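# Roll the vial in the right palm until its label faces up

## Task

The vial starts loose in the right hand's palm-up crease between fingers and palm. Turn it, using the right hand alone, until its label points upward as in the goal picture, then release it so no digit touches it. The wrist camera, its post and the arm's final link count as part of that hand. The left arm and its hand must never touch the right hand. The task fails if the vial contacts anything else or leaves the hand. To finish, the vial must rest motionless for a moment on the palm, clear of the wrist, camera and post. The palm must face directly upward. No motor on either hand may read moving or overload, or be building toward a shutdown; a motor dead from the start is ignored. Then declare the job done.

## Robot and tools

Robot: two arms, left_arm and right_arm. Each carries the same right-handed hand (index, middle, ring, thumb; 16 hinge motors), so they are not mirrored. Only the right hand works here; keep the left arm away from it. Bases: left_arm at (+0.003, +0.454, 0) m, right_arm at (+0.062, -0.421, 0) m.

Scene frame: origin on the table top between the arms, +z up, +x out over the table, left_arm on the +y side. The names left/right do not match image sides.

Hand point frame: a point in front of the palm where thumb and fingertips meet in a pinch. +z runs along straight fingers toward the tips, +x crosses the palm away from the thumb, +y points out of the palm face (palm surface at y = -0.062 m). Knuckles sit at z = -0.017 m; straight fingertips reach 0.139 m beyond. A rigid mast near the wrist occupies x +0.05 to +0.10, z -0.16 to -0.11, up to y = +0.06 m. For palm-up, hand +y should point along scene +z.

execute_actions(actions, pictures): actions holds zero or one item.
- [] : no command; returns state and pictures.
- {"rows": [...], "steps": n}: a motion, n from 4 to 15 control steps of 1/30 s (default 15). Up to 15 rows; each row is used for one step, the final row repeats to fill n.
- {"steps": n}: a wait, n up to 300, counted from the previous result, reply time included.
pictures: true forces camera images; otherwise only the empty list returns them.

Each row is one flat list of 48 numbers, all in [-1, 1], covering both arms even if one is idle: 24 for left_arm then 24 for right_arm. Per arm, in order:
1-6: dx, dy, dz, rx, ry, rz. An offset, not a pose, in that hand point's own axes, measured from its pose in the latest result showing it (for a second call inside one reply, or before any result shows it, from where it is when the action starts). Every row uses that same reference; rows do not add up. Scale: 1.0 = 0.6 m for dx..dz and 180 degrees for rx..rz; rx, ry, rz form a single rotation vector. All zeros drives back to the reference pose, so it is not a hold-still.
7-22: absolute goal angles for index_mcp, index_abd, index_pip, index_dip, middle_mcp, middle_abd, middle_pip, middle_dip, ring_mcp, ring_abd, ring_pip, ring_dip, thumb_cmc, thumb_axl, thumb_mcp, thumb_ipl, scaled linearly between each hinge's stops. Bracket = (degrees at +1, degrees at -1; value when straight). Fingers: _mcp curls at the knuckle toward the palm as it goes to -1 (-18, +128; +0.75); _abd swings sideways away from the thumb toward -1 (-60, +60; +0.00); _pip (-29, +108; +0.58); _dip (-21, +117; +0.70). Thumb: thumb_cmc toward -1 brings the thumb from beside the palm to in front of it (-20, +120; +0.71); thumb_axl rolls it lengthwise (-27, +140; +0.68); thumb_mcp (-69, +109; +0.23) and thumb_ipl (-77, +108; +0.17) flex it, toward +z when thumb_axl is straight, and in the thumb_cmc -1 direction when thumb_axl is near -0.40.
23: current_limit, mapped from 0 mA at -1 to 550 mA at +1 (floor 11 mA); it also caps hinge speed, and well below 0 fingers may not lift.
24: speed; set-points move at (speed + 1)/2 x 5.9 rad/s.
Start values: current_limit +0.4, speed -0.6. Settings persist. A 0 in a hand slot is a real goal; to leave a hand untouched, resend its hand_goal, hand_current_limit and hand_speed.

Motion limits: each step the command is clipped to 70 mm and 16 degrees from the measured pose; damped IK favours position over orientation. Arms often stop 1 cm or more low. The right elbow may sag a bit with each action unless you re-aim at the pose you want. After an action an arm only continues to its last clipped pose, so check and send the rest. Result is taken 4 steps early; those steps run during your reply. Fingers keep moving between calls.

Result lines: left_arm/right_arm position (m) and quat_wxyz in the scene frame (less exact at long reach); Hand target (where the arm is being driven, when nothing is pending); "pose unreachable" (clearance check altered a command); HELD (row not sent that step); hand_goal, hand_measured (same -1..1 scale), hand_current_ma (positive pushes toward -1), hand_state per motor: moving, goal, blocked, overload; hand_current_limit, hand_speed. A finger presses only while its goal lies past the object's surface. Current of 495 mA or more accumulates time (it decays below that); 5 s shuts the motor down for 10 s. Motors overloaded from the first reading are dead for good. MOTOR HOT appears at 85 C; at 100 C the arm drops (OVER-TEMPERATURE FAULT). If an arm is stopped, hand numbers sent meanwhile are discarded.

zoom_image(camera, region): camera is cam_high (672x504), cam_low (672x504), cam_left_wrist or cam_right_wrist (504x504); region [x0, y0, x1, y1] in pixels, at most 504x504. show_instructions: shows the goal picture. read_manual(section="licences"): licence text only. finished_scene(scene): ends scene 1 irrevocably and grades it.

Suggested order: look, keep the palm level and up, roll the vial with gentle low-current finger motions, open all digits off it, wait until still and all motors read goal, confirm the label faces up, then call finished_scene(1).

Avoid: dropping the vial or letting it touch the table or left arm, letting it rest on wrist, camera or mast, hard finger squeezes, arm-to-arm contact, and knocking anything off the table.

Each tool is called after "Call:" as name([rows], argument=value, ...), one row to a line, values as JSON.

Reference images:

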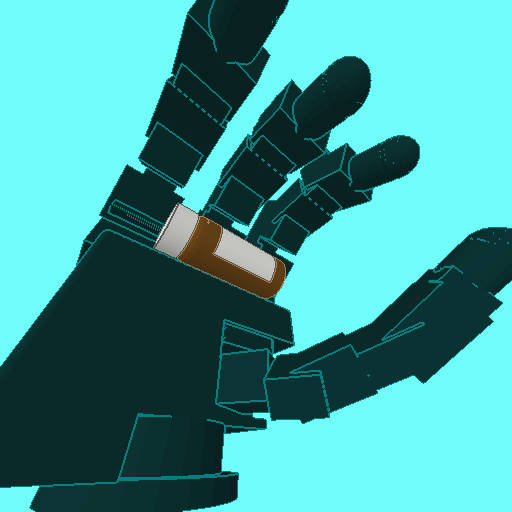

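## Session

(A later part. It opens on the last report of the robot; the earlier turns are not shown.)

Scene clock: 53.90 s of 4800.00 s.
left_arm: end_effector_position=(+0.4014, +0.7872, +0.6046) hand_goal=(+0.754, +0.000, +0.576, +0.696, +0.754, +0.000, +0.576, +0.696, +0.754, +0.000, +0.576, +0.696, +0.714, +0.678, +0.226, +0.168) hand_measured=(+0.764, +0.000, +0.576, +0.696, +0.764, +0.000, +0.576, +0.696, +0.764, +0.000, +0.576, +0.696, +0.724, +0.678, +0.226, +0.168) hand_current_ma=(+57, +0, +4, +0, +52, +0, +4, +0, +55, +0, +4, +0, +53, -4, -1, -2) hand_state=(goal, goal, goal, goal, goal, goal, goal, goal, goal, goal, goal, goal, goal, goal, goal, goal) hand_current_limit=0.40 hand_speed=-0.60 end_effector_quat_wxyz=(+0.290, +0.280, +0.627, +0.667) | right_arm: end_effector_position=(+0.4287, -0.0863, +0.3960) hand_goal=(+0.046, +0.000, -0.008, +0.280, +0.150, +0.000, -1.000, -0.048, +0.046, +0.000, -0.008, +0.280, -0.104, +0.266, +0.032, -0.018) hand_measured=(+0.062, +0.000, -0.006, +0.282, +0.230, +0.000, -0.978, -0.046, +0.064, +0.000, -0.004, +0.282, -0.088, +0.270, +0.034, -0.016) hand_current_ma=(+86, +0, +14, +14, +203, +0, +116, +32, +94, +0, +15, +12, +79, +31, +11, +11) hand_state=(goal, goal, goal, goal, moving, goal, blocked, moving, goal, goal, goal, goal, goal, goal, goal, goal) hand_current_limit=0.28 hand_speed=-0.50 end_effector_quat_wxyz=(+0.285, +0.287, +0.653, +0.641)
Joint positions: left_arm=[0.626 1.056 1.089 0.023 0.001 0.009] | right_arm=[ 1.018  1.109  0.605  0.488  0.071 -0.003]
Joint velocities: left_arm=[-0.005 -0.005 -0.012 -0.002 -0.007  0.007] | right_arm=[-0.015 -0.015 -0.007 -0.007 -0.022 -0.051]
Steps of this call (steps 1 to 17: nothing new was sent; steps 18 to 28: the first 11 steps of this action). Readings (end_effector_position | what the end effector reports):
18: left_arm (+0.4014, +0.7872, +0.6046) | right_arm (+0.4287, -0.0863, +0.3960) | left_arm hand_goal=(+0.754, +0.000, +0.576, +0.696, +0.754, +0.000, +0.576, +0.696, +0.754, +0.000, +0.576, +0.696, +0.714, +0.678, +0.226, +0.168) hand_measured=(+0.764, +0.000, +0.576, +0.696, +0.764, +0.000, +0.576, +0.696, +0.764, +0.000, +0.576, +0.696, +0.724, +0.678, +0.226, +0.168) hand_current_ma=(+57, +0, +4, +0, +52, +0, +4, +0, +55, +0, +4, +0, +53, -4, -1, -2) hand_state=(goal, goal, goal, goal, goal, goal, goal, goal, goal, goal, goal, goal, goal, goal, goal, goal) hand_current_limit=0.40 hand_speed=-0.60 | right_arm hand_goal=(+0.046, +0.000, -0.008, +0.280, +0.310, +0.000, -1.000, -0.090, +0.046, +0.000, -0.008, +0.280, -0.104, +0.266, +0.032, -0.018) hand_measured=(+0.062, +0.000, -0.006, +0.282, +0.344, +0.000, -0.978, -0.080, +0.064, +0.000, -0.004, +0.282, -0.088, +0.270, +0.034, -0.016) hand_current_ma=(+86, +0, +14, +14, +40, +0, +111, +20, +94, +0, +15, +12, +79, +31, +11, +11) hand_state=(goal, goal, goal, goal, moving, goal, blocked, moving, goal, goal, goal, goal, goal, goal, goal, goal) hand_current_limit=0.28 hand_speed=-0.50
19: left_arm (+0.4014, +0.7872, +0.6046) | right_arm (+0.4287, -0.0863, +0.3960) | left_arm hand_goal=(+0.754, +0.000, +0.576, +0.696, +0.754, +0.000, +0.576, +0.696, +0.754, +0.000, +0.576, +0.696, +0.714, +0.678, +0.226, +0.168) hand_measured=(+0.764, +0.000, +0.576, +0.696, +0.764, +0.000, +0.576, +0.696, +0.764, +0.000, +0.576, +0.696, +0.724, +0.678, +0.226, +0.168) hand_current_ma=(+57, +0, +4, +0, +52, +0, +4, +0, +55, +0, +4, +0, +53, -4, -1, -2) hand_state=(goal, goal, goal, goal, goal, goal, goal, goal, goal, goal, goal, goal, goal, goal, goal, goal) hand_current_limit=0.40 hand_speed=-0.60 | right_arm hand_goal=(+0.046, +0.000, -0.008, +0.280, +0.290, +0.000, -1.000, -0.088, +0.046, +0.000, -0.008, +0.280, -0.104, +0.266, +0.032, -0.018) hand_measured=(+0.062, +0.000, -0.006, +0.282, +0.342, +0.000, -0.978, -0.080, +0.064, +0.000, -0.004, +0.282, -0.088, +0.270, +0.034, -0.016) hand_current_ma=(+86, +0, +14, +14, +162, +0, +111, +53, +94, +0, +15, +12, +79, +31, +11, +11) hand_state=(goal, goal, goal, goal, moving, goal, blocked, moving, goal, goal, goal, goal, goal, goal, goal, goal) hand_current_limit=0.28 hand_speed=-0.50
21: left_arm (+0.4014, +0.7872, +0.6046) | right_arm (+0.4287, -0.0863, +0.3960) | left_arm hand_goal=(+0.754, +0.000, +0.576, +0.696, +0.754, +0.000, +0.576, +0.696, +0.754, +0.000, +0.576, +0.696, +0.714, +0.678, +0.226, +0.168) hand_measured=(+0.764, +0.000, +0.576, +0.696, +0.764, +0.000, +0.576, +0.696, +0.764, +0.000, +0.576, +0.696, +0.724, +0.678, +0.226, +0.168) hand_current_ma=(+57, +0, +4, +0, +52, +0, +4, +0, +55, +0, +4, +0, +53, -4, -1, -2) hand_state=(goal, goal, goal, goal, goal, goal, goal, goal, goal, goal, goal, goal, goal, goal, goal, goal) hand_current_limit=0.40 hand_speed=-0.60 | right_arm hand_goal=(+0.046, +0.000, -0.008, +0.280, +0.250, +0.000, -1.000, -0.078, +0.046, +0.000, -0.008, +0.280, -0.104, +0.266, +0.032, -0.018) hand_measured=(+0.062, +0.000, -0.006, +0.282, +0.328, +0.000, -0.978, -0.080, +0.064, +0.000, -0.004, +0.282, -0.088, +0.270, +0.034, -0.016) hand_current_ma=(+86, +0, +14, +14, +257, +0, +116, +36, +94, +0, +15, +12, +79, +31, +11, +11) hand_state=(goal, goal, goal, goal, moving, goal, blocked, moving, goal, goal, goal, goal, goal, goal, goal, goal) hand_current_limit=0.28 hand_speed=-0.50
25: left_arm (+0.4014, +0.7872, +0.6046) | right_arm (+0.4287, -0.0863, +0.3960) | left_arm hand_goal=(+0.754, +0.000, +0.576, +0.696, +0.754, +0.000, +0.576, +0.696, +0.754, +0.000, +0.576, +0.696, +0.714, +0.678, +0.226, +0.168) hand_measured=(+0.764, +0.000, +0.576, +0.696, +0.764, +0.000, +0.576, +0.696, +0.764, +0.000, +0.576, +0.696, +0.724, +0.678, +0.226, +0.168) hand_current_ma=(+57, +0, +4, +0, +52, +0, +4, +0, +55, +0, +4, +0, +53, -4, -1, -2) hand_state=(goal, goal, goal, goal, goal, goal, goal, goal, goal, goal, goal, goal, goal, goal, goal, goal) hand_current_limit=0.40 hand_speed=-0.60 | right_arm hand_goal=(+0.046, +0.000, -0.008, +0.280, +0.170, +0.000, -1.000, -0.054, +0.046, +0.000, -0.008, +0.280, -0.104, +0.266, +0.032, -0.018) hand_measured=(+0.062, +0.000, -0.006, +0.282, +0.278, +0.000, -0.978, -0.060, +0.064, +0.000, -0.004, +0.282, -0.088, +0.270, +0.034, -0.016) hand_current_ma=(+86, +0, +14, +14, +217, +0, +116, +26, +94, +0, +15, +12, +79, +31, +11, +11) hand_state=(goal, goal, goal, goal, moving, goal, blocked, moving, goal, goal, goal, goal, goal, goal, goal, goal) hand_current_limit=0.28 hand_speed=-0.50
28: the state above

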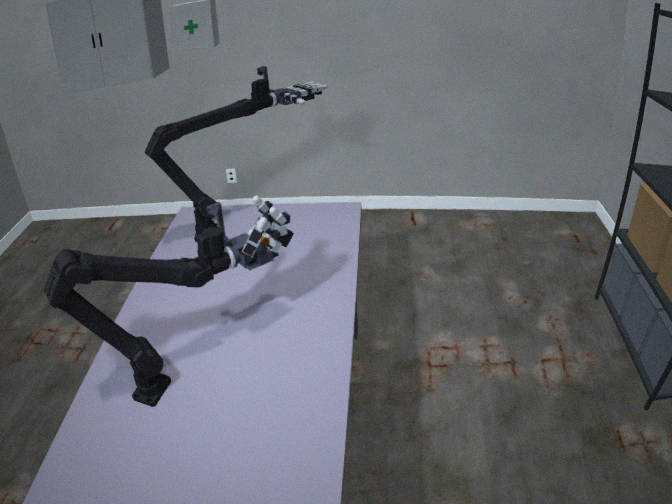

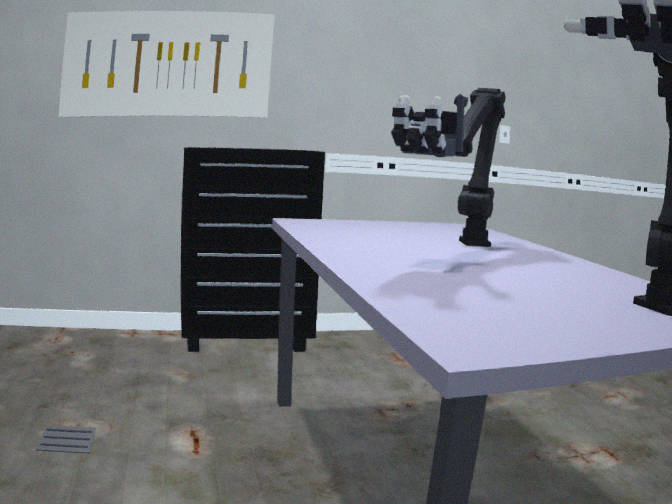

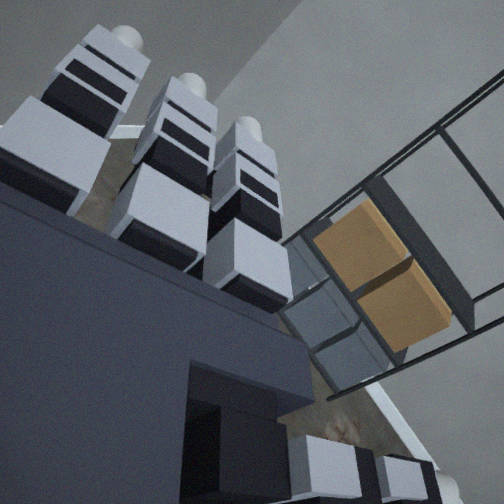

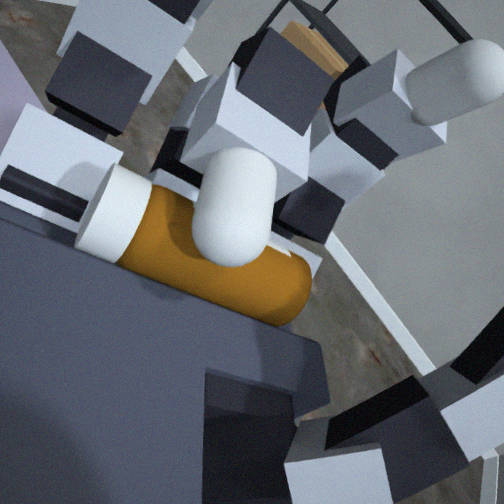

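Call:
execute_actions([
  {"rows": [
[0,0.0463,-0.0099,-0.0163,0,0,0.754,0,0.576,0.696,0.754,0,0.576,0.696,0.754,0,0.576,0.696,0.714,0.678,0.226,0.168,0.4,-0.6, 0,0.0333,0.0025,-0.0123,0,0.001,0.046,0,-0.008,0.28,0.13,0,-1,-0.046,0.046,0,-0.008,0.28,-0.104,0.266,0.032,-0.018,0.28,-0.5],
[0,0.0463,-0.0099,-0.0163,0,0,0.754,0,0.576,0.696,0.754,0,0.576,0.696,0.754,0,0.576,0.696,0.714,0.678,0.226,0.168,0.4,-0.6, 0,0.0333,0.0025,-0.0123,0,0.001,0.046,0,-0.008,0.28,0.11,0,-1,-0.043,0.046,0,-0.008,0.28,-0.104,0.266,0.032,-0.018,0.28,-0.5],
[0,0.0463,-0.0099,-0.0163,0,0,0.754,0,0.576,0.696,0.754,0,0.576,0.696,0.754,0,0.576,0.696,0.714,0.678,0.226,0.168,0.4,-0.6, 0,0.0333,0.0025,-0.0123,0,0.001,0.046,0,-0.008,0.28,0.09,0,-1,-0.04,0.046,0,-0.008,0.28,-0.104,0.266,0.032,-0.018,0.28,-0.5],
[0,0.0463,-0.0099,-0.0163,0,0,0.754,0,0.576,0.696,0.754,0,0.576,0.696,0.754,0,0.576,0.696,0.714,0.678,0.226,0.168,0.4,-0.6, 0,0.0333,0.0025,-0.0123,0,0.001,0.046,0,-0.008,0.28,0.07,0,-1,-0.036,0.046,0,-0.008,0.28,-0.104,0.266,0.032,-0.018,0.28,-0.5],
[0,0.0463,-0.0099,-0.0163,0,0,0.754,0,0.576,0.696,0.754,0,0.576,0.696,0.754,0,0.576,0.696,0.714,0.678,0.226,0.168,0.4,-0.6, 0,0.0333,0.0025,-0.0123,0,0.001,0.046,0,-0.008,0.28,0.05,0,-1,-0.032,0.046,0,-0.008,0.28,-0.104,0.266,0.032,-0.018,0.28,-0.5],
[0,0.0463,-0.0099,-0.0163,0,0,0.754,0,0.576,0.696,0.754,0,0.576,0.696,0.754,0,0.576,0.696,0.714,0.678,0.226,0.168,0.4,-0.6, 0,0.0333,0.0025,-0.0123,0,0.001,0.046,0,-0.008,0.28,0.03,0,-1,-0.028,0.046,0,-0.008,0.28,-0.104,0.266,0.032,-0.018,0.28,-0.5],
[0,0.0463,-0.0099,-0.0163,0,0,0.754,0,0.576,0.696,0.754,0,0.576,0.696,0.754,0,0.576,0.696,0.714,0.678,0.226,0.168,0.4,-0.6, 0,0.0333,0.0025,-0.0123,0,0.001,0.046,0,-0.008,0.28,0.01,0,-1,-0.024,0.046,0,-0.008,0.28,-0.104,0.266,0.032,-0.018,0.28,-0.5],
[0,0.0463,-0.0099,-0.0163,0,0,0.754,0,0.576,0.696,0.754,0,0.576,0.696,0.754,0,0.576,0.696,0.714,0.678,0.226,0.168,0.4,-0.6, 0,0.0333,0.0025,-0.0123,0,0.001,0.046,0,-0.008,0.28,-0.01,0,-1,-0.02,0.046,0,-0.008,0.28,-0.104,0.266,0.032,-0.018,0.28,-0.5]
], "steps": 15},
], pictures=true)

Scene clock: 54.77 s of 4800.00 s.
left_arm: end_effector_position=(+0.4014, +0.7872, +0.6046) hand_goal=(+0.754, +0.000, +0.576, +0.696, +0.754, +0.000, +0.576, +0.696, +0.754, +0.000, +0.576, +0.696, +0.714, +0.678, +0.226, +0.168) hand_measured=(+0.764, +0.000, +0.576, +0.696, +0.764, +0.000, +0.576, +0.696, +0.764, +0.000, +0.576, +0.696, +0.724, +0.678, +0.226, +0.168) hand_current_ma=(+57, +0, +4, +0, +52, +0, +4, +0, +55, +0, +4, +0, +53, -4, -1, -2) hand_state=(goal, goal, goal, goal, goal, goal, goal, goal, goal, goal, goal, goal, goal, goal, goal, goal) hand_current_limit=0.40 hand_speed=-0.60 end_effector_quat_wxyz=(+0.290, +0.280, +0.627, +0.667) | right_arm: end_effector_position=(+0.4287, -0.0863, +0.3960) hand_goal=(+0.046, +0.000, -0.008, +0.280, -0.010, +0.000, -1.000, -0.020, +0.046, +0.000, -0.008, +0.280, -0.104, +0.266, +0.032, -0.018) hand_measured=(+0.062, +0.000, -0.006, +0.282, +0.092, +0.000, -0.974, -0.012, +0.064, +0.000, -0.004, +0.282, -0.088, +0.270, +0.034, -0.016) hand_current_ma=(+86, +0, +14, +14, +262, +0, +137, +43, +94, +0, +15, +12, +79, +31, +11, +11) hand_state=(goal, goal, goal, goal, moving, goal, moving, moving, goal, goal, goal, goal, goal, goal, goal, goal) hand_current_limit=0.28 hand_speed=-0.50 end_effector_quat_wxyz=(+0.285, +0.287, +0.653, +0.641)
Joint positions: left_arm=[0.626 1.056 1.089 0.023 0.001 0.009] | right_arm=[ 1.018  1.109  0.605  0.488  0.071 -0.003]
Joint velocities: left_arm=[-0.005 -0.005 -0.002 -0.002 -0.081 -0.037] | right_arm=[ 0.005 -0.024 -0.002  0.002  0.007 -0.051]
Off your previous action's commanded pose (left_arm): 0.028 m, 3 deg at its last step (step 4 of this call).
Off your previous action's commanded pose (right_arm): 0.020 m, 2 deg at its last step (step 4 of this call).
Steps of this call (steps 1 to 4: the last 4 steps of your previous action; steps 5 to 15: nothing new was sent; steps 16 to 26: the first 11 steps of this action). Readings (end_effector_position | what the end effector reports):
16: left_arm (+0.4014, +0.7872, +0.6046) | right_arm (+0.4287, -0.0863, +0.3960) | left_arm hand_goal=(+0.754, +0.000, +0.576, +0.696, +0.754, +0.000, +0.576, +0.696, +0.754, +0.000, +0.576, +0.696, +0.714, +0.678, +0.226, +0.168) hand_measured=(+0.764, +0.000, +0.576, +0.696, +0.764, +0.000, +0.576, +0.696, +0.764, +0.000, +0.576, +0.696, +0.724, +0.678, +0.226, +0.168) hand_current_ma=(+57, +0, +4, +0, +52, +0, +4, +0, +55, +0, +4, +0, +53, -4, -1, -2) hand_state=(goal, goal, goal, goal, goal, goal, goal, goal, goal, goal, goal, goal, goal, goal, goal, goal) hand_current_limit=0.40 hand_speed=-0.60 | right_arm hand_goal=(+0.046, +0.000, -0.008, +0.280, +0.130, +0.000, -1.000, -0.046, +0.046, +0.000, -0.008, +0.280, -0.104, +0.266, +0.032, -0.018) hand_measured=(+0.062, +0.000, -0.006, +0.282, +0.194, +0.000, -0.976, -0.040, +0.064, +0.000, -0.004, +0.282, -0.088, +0.270, +0.034, -0.016) hand_current_ma=(+86, +0, +14, +14, +232, +0, +123, +45, +94, +0, +15, +12, +79, +31, +11, +11) hand_state=(goal, goal, goal, goal, moving, goal, blocked, moving, goal, goal, goal, goal, goal, goal, goal, goal) hand_current_limit=0.28 hand_speed=-0.50
17: left_arm (+0.4014, +0.7872, +0.6046) | right_arm (+0.4287, -0.0863, +0.3960) | left_arm hand_goal=(+0.754, +0.000, +0.576, +0.696, +0.754, +0.000, +0.576, +0.696, +0.754, +0.000, +0.576, +0.696, +0.714, +0.678, +0.226, +0.168) hand_measured=(+0.764, +0.000, +0.576, +0.696, +0.764, +0.000, +0.576, +0.696, +0.764, +0.000, +0.576, +0.696, +0.724, +0.678, +0.226, +0.168) hand_current_ma=(+57, +0, +4, +0, +52, +0, +4, +0, +55, +0, +4, +0, +53, -4, -1, -2) hand_state=(goal, goal, goal, goal, goal, goal, goal, goal, goal, goal, goal, goal, goal, goal, goal, goal) hand_current_limit=0.40 hand_speed=-0.60 | right_arm hand_goal=(+0.046, +0.000, -0.008, +0.280, +0.110, +0.000, -1.000, -0.042, +0.046, +0.000, -0.008, +0.280, -0.104, +0.266, +0.032, -0.018) hand_measured=(+0.062, +0.000, -0.006, +0.282, +0.192, +0.000, -0.976, -0.040, +0.064, +0.000, -0.004, +0.282, -0.088, +0.270, +0.034, -0.016) hand_current_ma=(+86, +0, +14, +14, +297, +0, +126, +40, +94, +0, +15, +12, +79, +31, +11, +11) hand_state=(goal, goal, goal, goal, moving, goal, blocked, moving, goal, goal, goal, goal, goal, goal, goal, goal) hand_current_limit=0.28 hand_speed=-0.50
19: left_arm (+0.4014, +0.7872, +0.6046) | right_arm (+0.4287, -0.0863, +0.3960) | left_arm hand_goal=(+0.754, +0.000, +0.576, +0.696, +0.754, +0.000, +0.576, +0.696, +0.754, +0.000, +0.576, +0.696, +0.714, +0.678, +0.226, +0.168) hand_measured=(+0.764, +0.000, +0.576, +0.696, +0.764, +0.000, +0.576, +0.696, +0.764, +0.000, +0.576, +0.696, +0.724, +0.678, +0.226, +0.168) hand_current_ma=(+57, +0, +4, +0, +52, +0, +4, +0, +55, +0, +4, +0, +53, -4, -1, -2) hand_state=(goal, goal, goal, goal, goal, goal, goal, goal, goal, goal, goal, goal, goal, goal, goal, goal) hand_current_limit=0.40 hand_speed=-0.60 | right_arm hand_goal=(+0.046, +0.000, -0.008, +0.280, +0.070, +0.000, -1.000, -0.036, +0.046, +0.000, -0.008, +0.280, -0.104, +0.266, +0.032, -0.018) hand_measured=(+0.062, +0.000, -0.006, +0.282, +0.172, +0.000, -0.974, -0.034, +0.064, +0.000, -0.004, +0.282, -0.088, +0.270, +0.034, -0.016) hand_current_ma=(+86, +0, +14, +14, +264, +0, +128, +43, +94, +0, +15, +12, +79, +31, +11, +11) hand_state=(goal, goal, goal, goal, moving, goal, blocked, moving, goal, goal, goal, goal, goal, goal, goal, goal) hand_current_limit=0.28 hand_speed=-0.50
23: left_arm (+0.4014, +0.7872, +0.6046) | right_arm (+0.4287, -0.0863, +0.3960) | left_arm hand_goal=(+0.754, +0.000, +0.576, +0.696, +0.754, +0.000, +0.576, +0.696, +0.754, +0.000, +0.576, +0.696, +0.714, +0.678, +0.226, +0.168) hand_measured=(+0.764, +0.000, +0.576, +0.696, +0.764, +0.000, +0.576, +0.696, +0.764, +0.000, +0.576, +0.696, +0.724, +0.678, +0.226, +0.168) hand_current_ma=(+57, +0, +4, +0, +52, +0, +4, +0, +55, +0, +4, +0, +53, -4, -1, -2) hand_state=(goal, goal, goal, goal, goal, goal, goal, goal, goal, goal, goal, goal, goal, goal, goal, goal) hand_current_limit=0.40 hand_speed=-0.60 | right_arm hand_goal=(+0.046, +0.000, -0.008, +0.280, -0.010, +0.000, -1.000, -0.020, +0.046, +0.000, -0.008, +0.280, -0.104, +0.266, +0.032, -0.018) hand_measured=(+0.062, +0.000, -0.006, +0.282, +0.128, +0.000, -0.974, -0.022, +0.064, +0.000, -0.004, +0.282, -0.088, +0.270, +0.034, -0.016) hand_current_ma=(+86, +0, +14, +14, +246, +0, +129, +34, +94, +0, +15, +12, +79, +31, +11, +11) hand_state=(goal, goal, goal, goal, moving, goal, blocked, moving, goal, goal, goal, goal, goal, goal, goal, goal) hand_current_limit=0.28 hand_speed=-0.50
26: the state above

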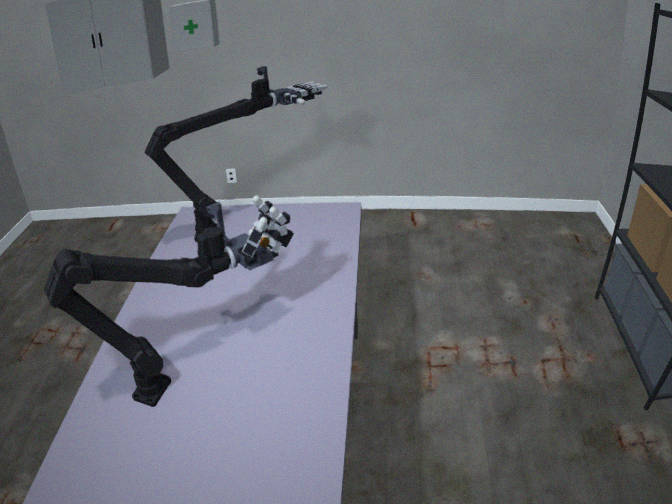

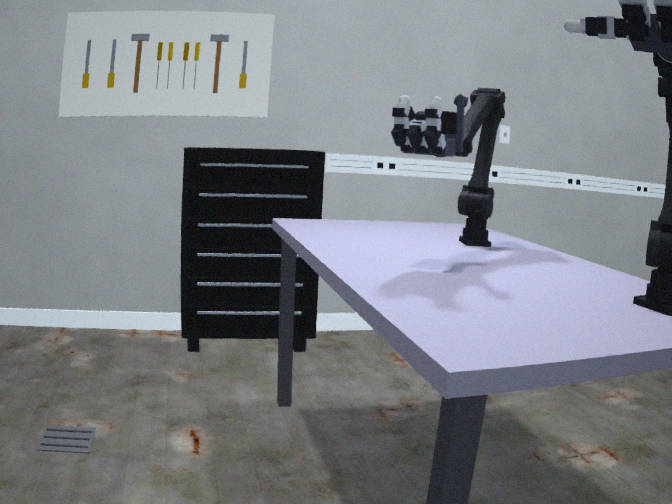

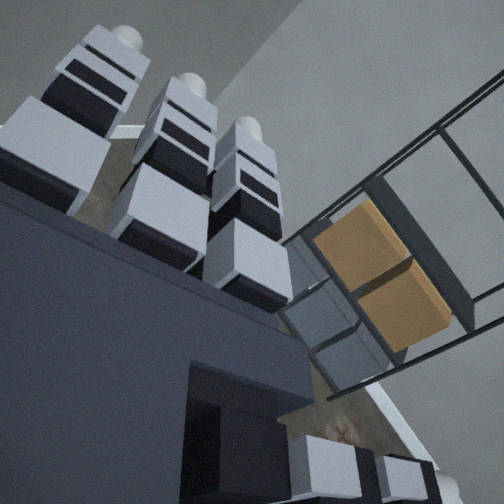

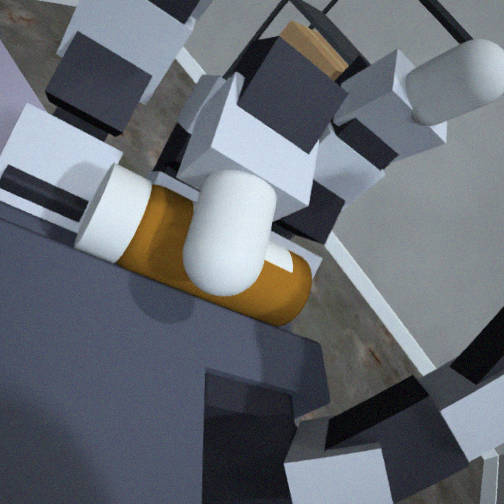

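Call:
execute_actions([
  {"rows": [
[0,0.0463,-0.0099,-0.0163,0,0,0.754,0,0.576,0.696,0.754,0,0.576,0.696,0.754,0,0.576,0.696,0.714,0.678,0.226,0.168,0.4,-0.6, 0,0.0333,0.0025,-0.0123,0,0.001,0.046,0,-0.008,0.28,-0.03,0,-1,-0.012,0.046,0,-0.008,0.28,-0.104,0.266,0.032,-0.018,0.28,-0.5],
[0,0.0463,-0.0099,-0.0163,0,0,0.754,0,0.576,0.696,0.754,0,0.576,0.696,0.754,0,0.576,0.696,0.714,0.678,0.226,0.168,0.4,-0.6, 0,0.0333,0.0025,-0.0123,0,0.001,0.046,0,-0.008,0.28,-0.05,0,-1,-0.008,0.046,0,-0.008,0.28,-0.104,0.266,0.032,-0.018,0.28,-0.5],
[0,0.0463,-0.0099,-0.0163,0,0,0.754,0,0.576,0.696,0.754,0,0.576,0.696,0.754,0,0.576,0.696,0.714,0.678,0.226,0.168,0.4,-0.6, 0,0.0333,0.0025,-0.0123,0,0.001,0.046,0,-0.008,0.28,-0.07,0,-1,-0.004,0.046,0,-0.008,0.28,-0.104,0.266,0.032,-0.018,0.28,-0.5]
], "steps": 12},
], pictures=true)

Scene clock: 55.33 s of 4800.00 s.
left_arm: end_effector_position=(+0.4014, +0.7872, +0.6046) hand_goal=(+0.754, +0.000, +0.576, +0.696, +0.754, +0.000, +0.576, +0.696, +0.754, +0.000, +0.576, +0.696, +0.714, +0.678, +0.226, +0.168) hand_measured=(+0.764, +0.000, +0.576, +0.696, +0.764, +0.000, +0.576, +0.696, +0.764, +0.000, +0.576, +0.696, +0.724, +0.678, +0.226, +0.168) hand_current_ma=(+57, +0, +4, +0, +52, +0, +4, +0, +55, +0, +4, +0, +53, -4, -1, -2) hand_state=(goal, goal, goal, goal, goal, goal, goal, goal, goal, goal, goal, goal, goal, goal, goal, goal) hand_current_limit=0.40 hand_speed=-0.60 end_effector_quat_wxyz=(+0.290, +0.280, +0.627, +0.667) | right_arm: end_effector_position=(+0.4287, -0.0863, +0.3960) hand_goal=(+0.046, +0.000, -0.008, +0.280, -0.070, +0.000, -1.000, -0.004, +0.046, +0.000, -0.008, +0.280, -0.104, +0.266, +0.032, -0.018) hand_measured=(+0.062, +0.000, -0.006, +0.282, -0.022, +0.000, -0.970, +0.002, +0.064, +0.000, -0.004, +0.282, -0.088, +0.270, +0.034, -0.016) hand_current_ma=(+86, +0, +14, +14, +238, +0, +157, +34, +94, +0, +15, +12, +79, +31, +11, +11) hand_state=(goal, goal, goal, goal, moving, goal, blocked, goal, goal, goal, goal, goal, goal, goal, goal, goal) hand_current_limit=0.28 hand_speed=-0.50 end_effector_quat_wxyz=(+0.285, +0.287, +0.653, +0.641)
Joint positions: left_arm=[0.626 1.056 1.089 0.023 0.001 0.009] | right_arm=[ 1.018  1.109  0.605  0.488  0.071 -0.003]
Joint velocities: left_arm=[ 0.005  0.005 -0.002 -0.012 -0.022  0.037] | right_arm=[-0.015 -0.015 -0.012  0.002 -0.007 -0.007]
Off your previous action's commanded pose (left_arm): 0.028 m, 3 deg at its last step (step 4 of this call).
Off your previous action's commanded pose (right_arm): 0.020 m, 2 deg at its last step (step 4 of this call).
Steps of this call (steps 1 to 4: the last 4 steps of your previous action; steps 5 to 9: nothing new was sent; steps 10 to 17: the first 8 steps of this action). Readings (end_effector_position | what the end effector reports):
10: left_arm (+0.4014, +0.7872, +0.6046) | right_arm (+0.4287, -0.0863, +0.3960) | left_arm hand_goal=(+0.754, +0.000, +0.576, +0.696, +0.754, +0.000, +0.576, +0.696, +0.754, +0.000, +0.576, +0.696, +0.714, +0.678, +0.226, +0.168) hand_measured=(+0.764, +0.000, +0.576, +0.696, +0.764, +0.000, +0.576, +0.696, +0.764, +0.000, +0.576, +0.696, +0.724, +0.678, +0.226, +0.168) hand_current_ma=(+57, +0, +4, +0, +52, +0, +4, +0, +55, +0, +4, +0, +53, -4, -1, -2) hand_state=(goal, goal, goal, goal, goal, goal, goal, goal, goal, goal, goal, goal, goal, goal, goal, goal) hand_current_limit=0.40 hand_speed=-0.60 | right_arm hand_goal=(+0.046, +0.000, -0.008, +0.280, -0.030, +0.000, -1.000, -0.012, +0.046, +0.000, -0.008, +0.280, -0.104, +0.266, +0.032, -0.018) hand_measured=(+0.062, +0.000, -0.006, +0.282, +0.042, +0.000, -0.970, -0.012, +0.064, +0.000, -0.004, +0.282, -0.088, +0.270, +0.034, -0.016) hand_current_ma=(+86, +0, +14, +14, +275, +0, +157, +44, +94, +0, +15, +12, +79, +31, +11, +11) hand_state=(goal, goal, goal, goal, moving, goal, blocked, moving, goal, goal, goal, goal, goal, goal, goal, goal) hand_current_limit=0.28 hand_speed=-0.50
11: left_arm (+0.4014, +0.7872, +0.6046) | right_arm (+0.4287, -0.0863, +0.3960) | left_arm hand_goal=(+0.754, +0.000, +0.576, +0.696, +0.754, +0.000, +0.576, +0.696, +0.754, +0.000, +0.576, +0.696, +0.714, +0.678, +0.226, +0.168) hand_measured=(+0.764, +0.000, +0.576, +0.696, +0.764, +0.000, +0.576, +0.696, +0.764, +0.000, +0.576, +0.696, +0.724, +0.678, +0.226, +0.168) hand_current_ma=(+57, +0, +4, +0, +52, +0, +4, +0, +55, +0, +4, +0, +53, -4, -1, -2) hand_state=(goal, goal, goal, goal, goal, goal, goal, goal, goal, goal, goal, goal, goal, goal, goal, goal) hand_current_limit=0.40 hand_speed=-0.60 | right_arm hand_goal=(+0.046, +0.000, -0.008, +0.280, -0.050, +0.000, -1.000, -0.008, +0.046, +0.000, -0.008, +0.280, -0.104, +0.266, +0.032, -0.018) hand_measured=(+0.062, +0.000, -0.006, +0.282, +0.040, +0.000, -0.970, -0.010, +0.064, +0.000, -0.004, +0.282, -0.088, +0.270, +0.034, -0.016) hand_current_ma=(+86, +0, +14, +14, +318, +0, +157, +22, +94, +0, +15, +12, +79, +31, +11, +11) hand_state=(goal, goal, goal, goal, moving, goal, blocked, moving, goal, goal, goal, goal, goal, goal, goal, goal) hand_current_limit=0.28 hand_speed=-0.50
13: left_arm (+0.4014, +0.7872, +0.6046) | right_arm (+0.4287, -0.0863, +0.3960) | left_arm hand_goal=(+0.754, +0.000, +0.576, +0.696, +0.754, +0.000, +0.576, +0.696, +0.754, +0.000, +0.576, +0.696, +0.714, +0.678, +0.226, +0.168) hand_measured=(+0.764, +0.000, +0.576, +0.696, +0.764, +0.000, +0.576, +0.696, +0.764, +0.000, +0.576, +0.696, +0.724, +0.678, +0.226, +0.168) hand_current_ma=(+57, +0, +4, +0, +52, +0, +4, +0, +55, +0, +4, +0, +53, -4, -1, -2) hand_state=(goal, goal, goal, goal, goal, goal, goal, goal, goal, goal, goal, goal, goal, goal, goal, goal) hand_current_limit=0.40 hand_speed=-0.60 | right_arm hand_goal=(+0.046, +0.000, -0.008, +0.280, -0.070, +0.000, -1.000, -0.004, +0.046, +0.000, -0.008, +0.280, -0.104, +0.266, +0.032, -0.018) hand_measured=(+0.062, +0.000, -0.006, +0.282, +0.022, +0.000, -0.970, -0.004, +0.064, +0.000, -0.004, +0.282, -0.088, +0.270, +0.034, -0.016) hand_current_ma=(+86, +0, +14, +14, +248, +0, +157, +24, +94, +0, +15, +12, +79, +31, +11, +11) hand_state=(goal, goal, goal, goal, moving, goal, blocked, moving, goal, goal, goal, goal, goal, goal, goal, goal) hand_current_limit=0.28 hand_speed=-0.50
17: the state above

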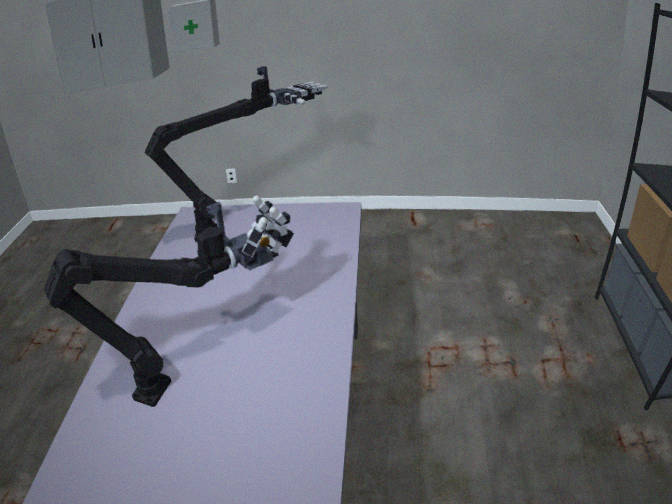

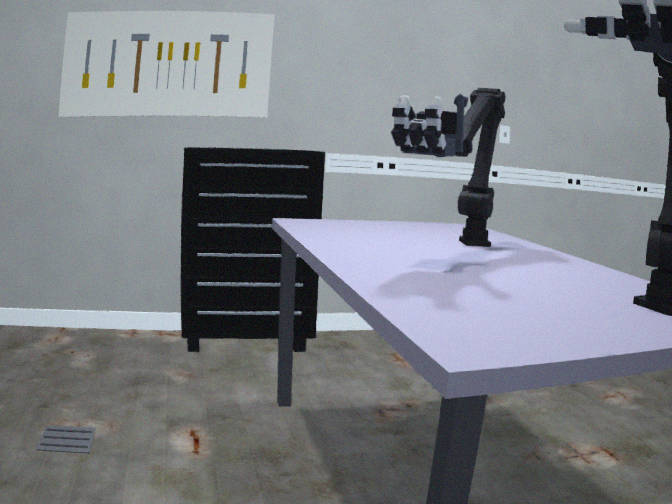

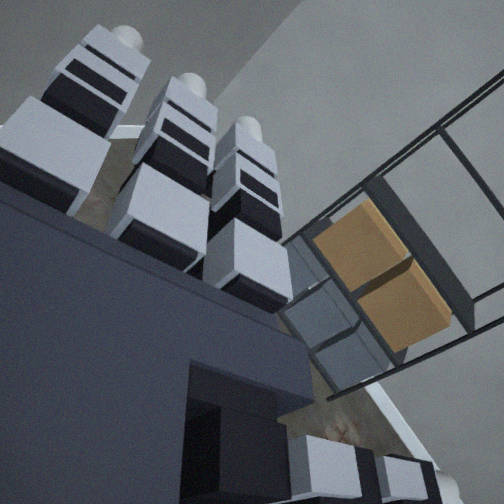

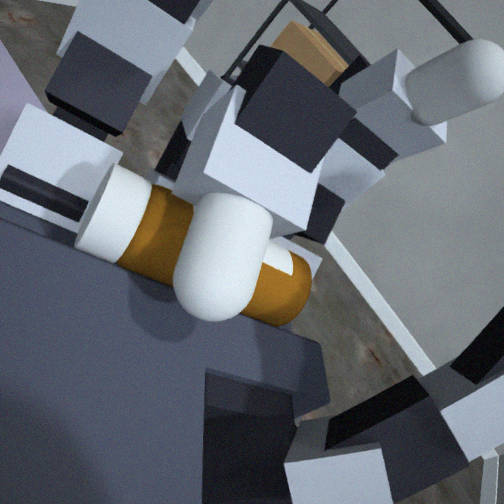

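Call:
execute_actions([
  {"rows": [
[0,0.0463,-0.0099,-0.0163,0,0,0.754,0,0.576,0.696,0.754,0,0.576,0.696,0.754,0,0.576,0.696,0.714,0.678,0.226,0.168,0.4,-0.6, 0,0.0333,0.0025,-0.0123,0,0.001,0.046,0,-0.008,0.28,-0.03,0,-0.78,0.01,0.046,0,-0.008,0.28,-0.104,0.266,0.032,-0.018,0.6,-0.3],
[0,0.0463,-0.0099,-0.0163,0,0,0.754,0,0.576,0.696,0.754,0,0.576,0.696,0.754,0,0.576,0.696,0.714,0.678,0.226,0.168,0.4,-0.6, 0,0.0333,0.0025,-0.0123,0,0.001,0.046,0,-0.008,0.28,-0.03,0,-0.78,0.01,0.046,0,-0.008,0.28,-0.104,0.266,0.032,-0.018,0.6,-0.3],
[0,0.0463,-0.0099,-0.0163,0,0,0.754,0,0.576,0.696,0.754,0,0.576,0.696,0.754,0,0.576,0.696,0.714,0.678,0.226,0.168,0.4,-0.6, 0,0.0333,0.0025,-0.0123,0,0.001,0.046,0,-0.008,0.28,-0.03,0,-0.78,0.01,0.046,0,-0.008,0.28,-0.104,0.266,0.032,-0.018,0.6,-0.3],
[0,0.0463,-0.0099,-0.0163,0,0,0.754,0,0.576,0.696,0.754,0,0.576,0.696,0.754,0,0.576,0.696,0.714,0.678,0.226,0.168,0.4,-0.6, 0,0.0333,0.0025,-0.0123,0,0.001,0.046,0,-0.008,0.28,-0.03,0,-0.78,0.01,0.046,0,-0.008,0.28,-0.104,0.266,0.032,-0.018,0.6,-0.3],
[0,0.0463,-0.0099,-0.0163,0,0,0.754,0,0.576,0.696,0.754,0,0.576,0.696,0.754,0,0.576,0.696,0.714,0.678,0.226,0.168,0.4,-0.6, 0,0.0333,0.0025,-0.0123,0,0.001,0.046,0,-0.008,0.28,0.335,0,-0.78,-0.085,0.046,0,-0.008,0.28,-0.104,0.266,0.032,-0.018,0.6,-0.3]
], "steps": 15},
], pictures=true)

Scene clock: 56.27 s of 4800.00 s.
left_arm: end_effector_position=(+0.4014, +0.7872, +0.6046) hand_goal=(+0.754, +0.000, +0.576, +0.696, +0.754, +0.000, +0.576, +0.696, +0.754, +0.000, +0.576, +0.696, +0.714, +0.678, +0.226, +0.168) hand_measured=(+0.764, +0.000, +0.576, +0.696, +0.764, +0.000, +0.576, +0.696, +0.764, +0.000, +0.576, +0.696, +0.724, +0.678, +0.226, +0.168) hand_current_ma=(+57, +0, +4, +0, +52, +0, +4, +0, +55, +0, +4, +0, +53, -4, -1, -2) hand_state=(goal, goal, goal, goal, goal, goal, goal, goal, goal, goal, goal, goal, goal, goal, goal, goal) hand_current_limit=0.40 hand_speed=-0.60 end_effector_quat_wxyz=(+0.290, +0.280, +0.627, +0.667) | right_arm: end_effector_position=(+0.4287, -0.0863, +0.3960) hand_goal=(+0.046, +0.000, -0.008, +0.280, +0.336, +0.000, -0.780, -0.084, +0.046, +0.000, -0.008, +0.280, -0.104, +0.266, +0.032, -0.018) hand_measured=(+0.062, +0.000, -0.006, +0.282, +0.178, +0.000, -0.788, -0.082, +0.064, +0.000, -0.004, +0.282, -0.088, +0.270, +0.034, -0.016) hand_current_ma=(+86, +0, +14, +14, -44, +0, -37, +10, +94, +0, +15, +12, +79, +31, +11, +11) hand_state=(goal, goal, goal, goal, moving, goal, goal, moving, goal, goal, goal, goal, goal, goal, goal, goal) hand_current_limit=0.60 hand_speed=-0.30 end_effector_quat_wxyz=(+0.285, +0.287, +0.653, +0.641)
Joint positions: left_arm=[0.626 1.056 1.089 0.023 0.001 0.009] | right_arm=[ 1.018  1.109  0.605  0.488  0.071 -0.003]
Joint velocities: left_arm=[-0.005 -0.015 -0.002  0.012 -0.037  0.022] | right_arm=[-0.005 -0.015 -0.007 -0.007 -0.007 -0.066]
Off your previous action's commanded pose (left_arm): 0.028 m, 3 deg at its last step (step 4 of this call).
Off your previous action's commanded pose (right_arm): 0.020 m, 2 deg at its last step (step 4 of this call).
Steps of this call (steps 1 to 4: the last 4 steps of your previous action; steps 5 to 17: nothing new was sent; steps 18 to 28: the first 11 steps of this action). Readings (end_effector_position | what the end effector reports):
18: left_arm (+0.4014, +0.7872, +0.6046) | right_arm (+0.4287, -0.0863, +0.3960) | left_arm hand_goal=(+0.754, +0.000, +0.576, +0.696, +0.754, +0.000, +0.576, +0.696, +0.754, +0.000, +0.576, +0.696, +0.714, +0.678, +0.226, +0.168) hand_measured=(+0.764, +0.000, +0.576, +0.696, +0.764, +0.000, +0.576, +0.696, +0.764, +0.000, +0.576, +0.696, +0.724, +0.678, +0.226, +0.168) hand_current_ma=(+57, +0, +4, +0, +52, +0, +4, +0, +55, +0, +4, +0, +53, -4, -1, -2) hand_state=(goal, goal, goal, goal, goal, goal, goal, goal, goal, goal, goal, goal, goal, goal, goal, goal) hand_current_limit=0.40 hand_speed=-0.60 | right_arm hand_goal=(+0.046, +0.000, -0.008, +0.280, -0.030, +0.000, -0.780, +0.010, +0.046, +0.000, -0.008, +0.280, -0.104, +0.266, +0.032, -0.018) hand_measured=(+0.062, +0.000, -0.006, +0.282, -0.024, +0.000, -0.970, +0.002, +0.064, +0.000, -0.004, +0.282, -0.088, +0.270, +0.034, -0.016) hand_current_ma=(+86, +0, +14, +14, +248, +0, +157, +33, +94, +0, +15, +12, +79, +31, +11, +11) hand_state=(goal, goal, goal, goal, moving, goal, moving, moving, goal, goal, goal, goal, goal, goal, goal, goal) hand_current_limit=0.60 hand_speed=-0.30
19: left_arm (+0.4014, +0.7872, +0.6046) | right_arm (+0.4287, -0.0863, +0.3960) | left_arm hand_goal=(+0.754, +0.000, +0.576, +0.696, +0.754, +0.000, +0.576, +0.696, +0.754, +0.000, +0.576, +0.696, +0.714, +0.678, +0.226, +0.168) hand_measured=(+0.764, +0.000, +0.576, +0.696, +0.764, +0.000, +0.576, +0.696, +0.764, +0.000, +0.576, +0.696, +0.724, +0.678, +0.226, +0.168) hand_current_ma=(+57, +0, +4, +0, +52, +0, +4, +0, +55, +0, +4, +0, +53, -4, -1, -2) hand_state=(goal, goal, goal, goal, goal, goal, goal, goal, goal, goal, goal, goal, goal, goal, goal, goal) hand_current_limit=0.40 hand_speed=-0.60 | right_arm hand_goal=(+0.046, +0.000, -0.008, +0.280, -0.030, +0.000, -0.780, +0.010, +0.046, +0.000, -0.008, +0.280, -0.104, +0.266, +0.032, -0.018) hand_measured=(+0.062, +0.000, -0.006, +0.282, -0.024, +0.000, -0.966, +0.004, +0.064, +0.000, -0.004, +0.282, -0.088, +0.270, +0.034, -0.016) hand_current_ma=(+86, +0, +14, +14, +39, +0, -26, -13, +94, +0, +15, +12, +79, +31, +11, +11) hand_state=(goal, goal, goal, goal, moving, goal, moving, moving, goal, goal, goal, goal, goal, goal, goal, goal) hand_current_limit=0.60 hand_speed=-0.30
21: left_arm (+0.4014, +0.7872, +0.6046) | right_arm (+0.4287, -0.0863, +0.3960) | left_arm hand_goal=(+0.754, +0.000, +0.576, +0.696, +0.754, +0.000, +0.576, +0.696, +0.754, +0.000, +0.576, +0.696, +0.714, +0.678, +0.226, +0.168) hand_measured=(+0.764, +0.000, +0.576, +0.696, +0.764, +0.000, +0.576, +0.696, +0.764, +0.000, +0.576, +0.696, +0.724, +0.678, +0.226, +0.168) hand_current_ma=(+57, +0, +4, +0, +52, +0, +4, +0, +55, +0, +4, +0, +53, -4, -1, -2) hand_state=(goal, goal, goal, goal, goal, goal, goal, goal, goal, goal, goal, goal, goal, goal, goal, goal) hand_current_limit=0.40 hand_speed=-0.60 | right_arm hand_goal=(+0.046, +0.000, -0.008, +0.280, -0.030, +0.000, -0.780, +0.010, +0.046, +0.000, -0.008, +0.280, -0.104, +0.266, +0.032, -0.018) hand_measured=(+0.062, +0.000, -0.006, +0.282, -0.020, +0.000, -0.908, +0.008, +0.064, +0.000, -0.004, +0.282, -0.088, +0.270, +0.034, -0.016) hand_current_ma=(+86, +0, +14, +14, +49, +0, -72, -16, +94, +0, +15, +12, +79, +31, +11, +11) hand_state=(goal, goal, goal, goal, goal, goal, moving, goal, goal, goal, goal, goal, goal, goal, goal, goal) hand_current_limit=0.60 hand_speed=-0.30
25: left_arm (+0.4014, +0.7872, +0.6046) | right_arm (+0.4287, -0.0863, +0.3960) | left_arm hand_goal=(+0.754, +0.000, +0.576, +0.696, +0.754, +0.000, +0.576, +0.696, +0.754, +0.000, +0.576, +0.696, +0.714, +0.678, +0.226, +0.168) hand_measured=(+0.764, +0.000, +0.576, +0.696, +0.764, +0.000, +0.576, +0.696, +0.764, +0.000, +0.576, +0.696, +0.724, +0.678, +0.226, +0.168) hand_current_ma=(+57, +0, +4, +0, +52, +0, +4, +0, +55, +0, +4, +0, +53, -4, -1, -2) hand_state=(goal, goal, goal, goal, goal, goal, goal, goal, goal, goal, goal, goal, goal, goal, goal, goal) hand_current_limit=0.40 hand_speed=-0.60 | right_arm hand_goal=(+0.046, +0.000, -0.008, +0.280, +0.336, +0.000, -0.780, -0.084, +0.046, +0.000, -0.008, +0.280, -0.104, +0.266, +0.032, -0.018) hand_measured=(+0.062, +0.000, -0.006, +0.282, +0.050, +0.000, -0.792, -0.062, +0.064, +0.000, -0.004, +0.282, -0.088, +0.270, +0.034, -0.016) hand_current_ma=(+86, +0, +14, +14, -51, +0, -28, -30, +94, +0, +15, +12, +79, +31, +11, +11) hand_state=(goal, goal, goal, goal, moving, goal, moving, moving, goal, goal, goal, goal, goal, goal, goal, goal) hand_current_limit=0.60 hand_speed=-0.30
28: the state above

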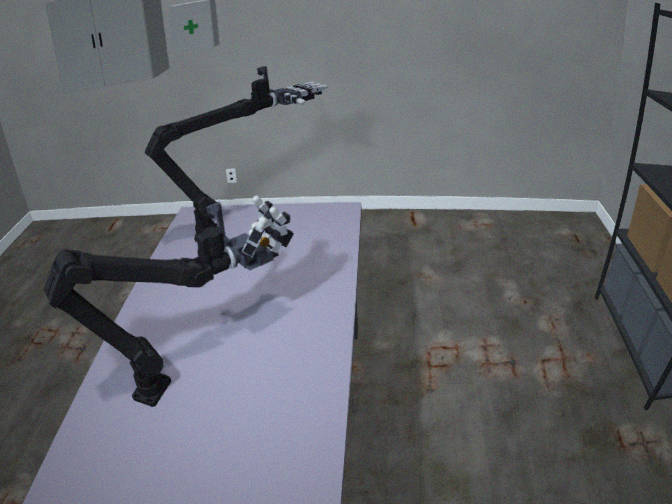

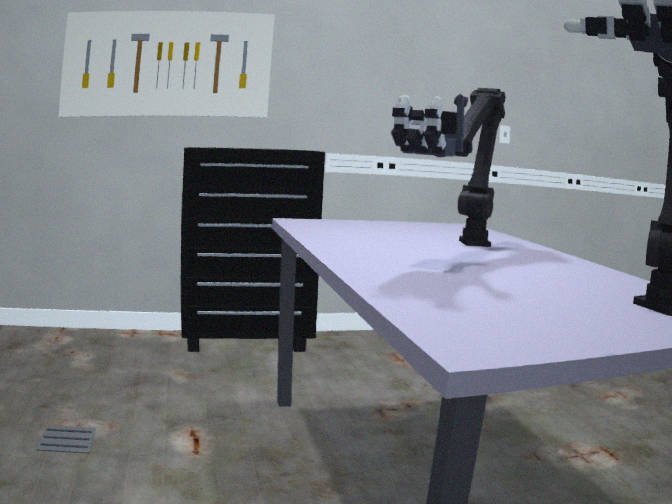

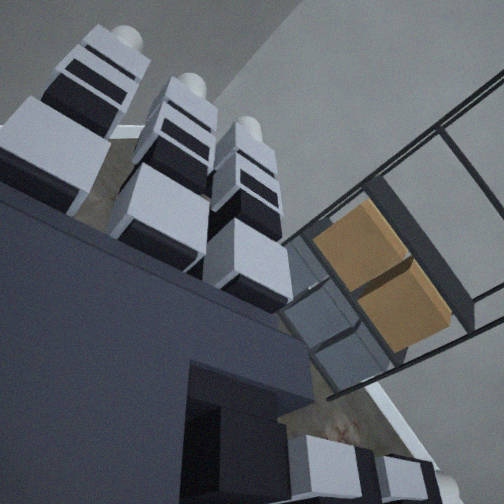

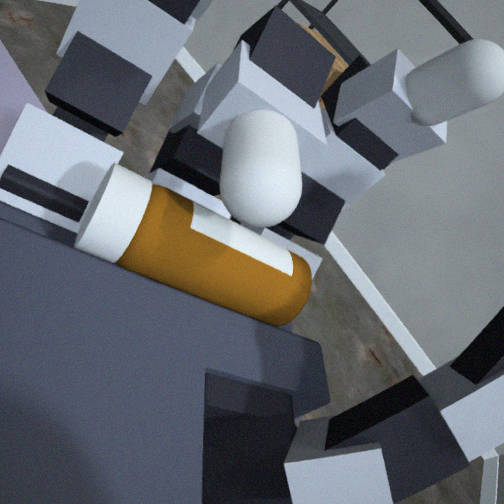

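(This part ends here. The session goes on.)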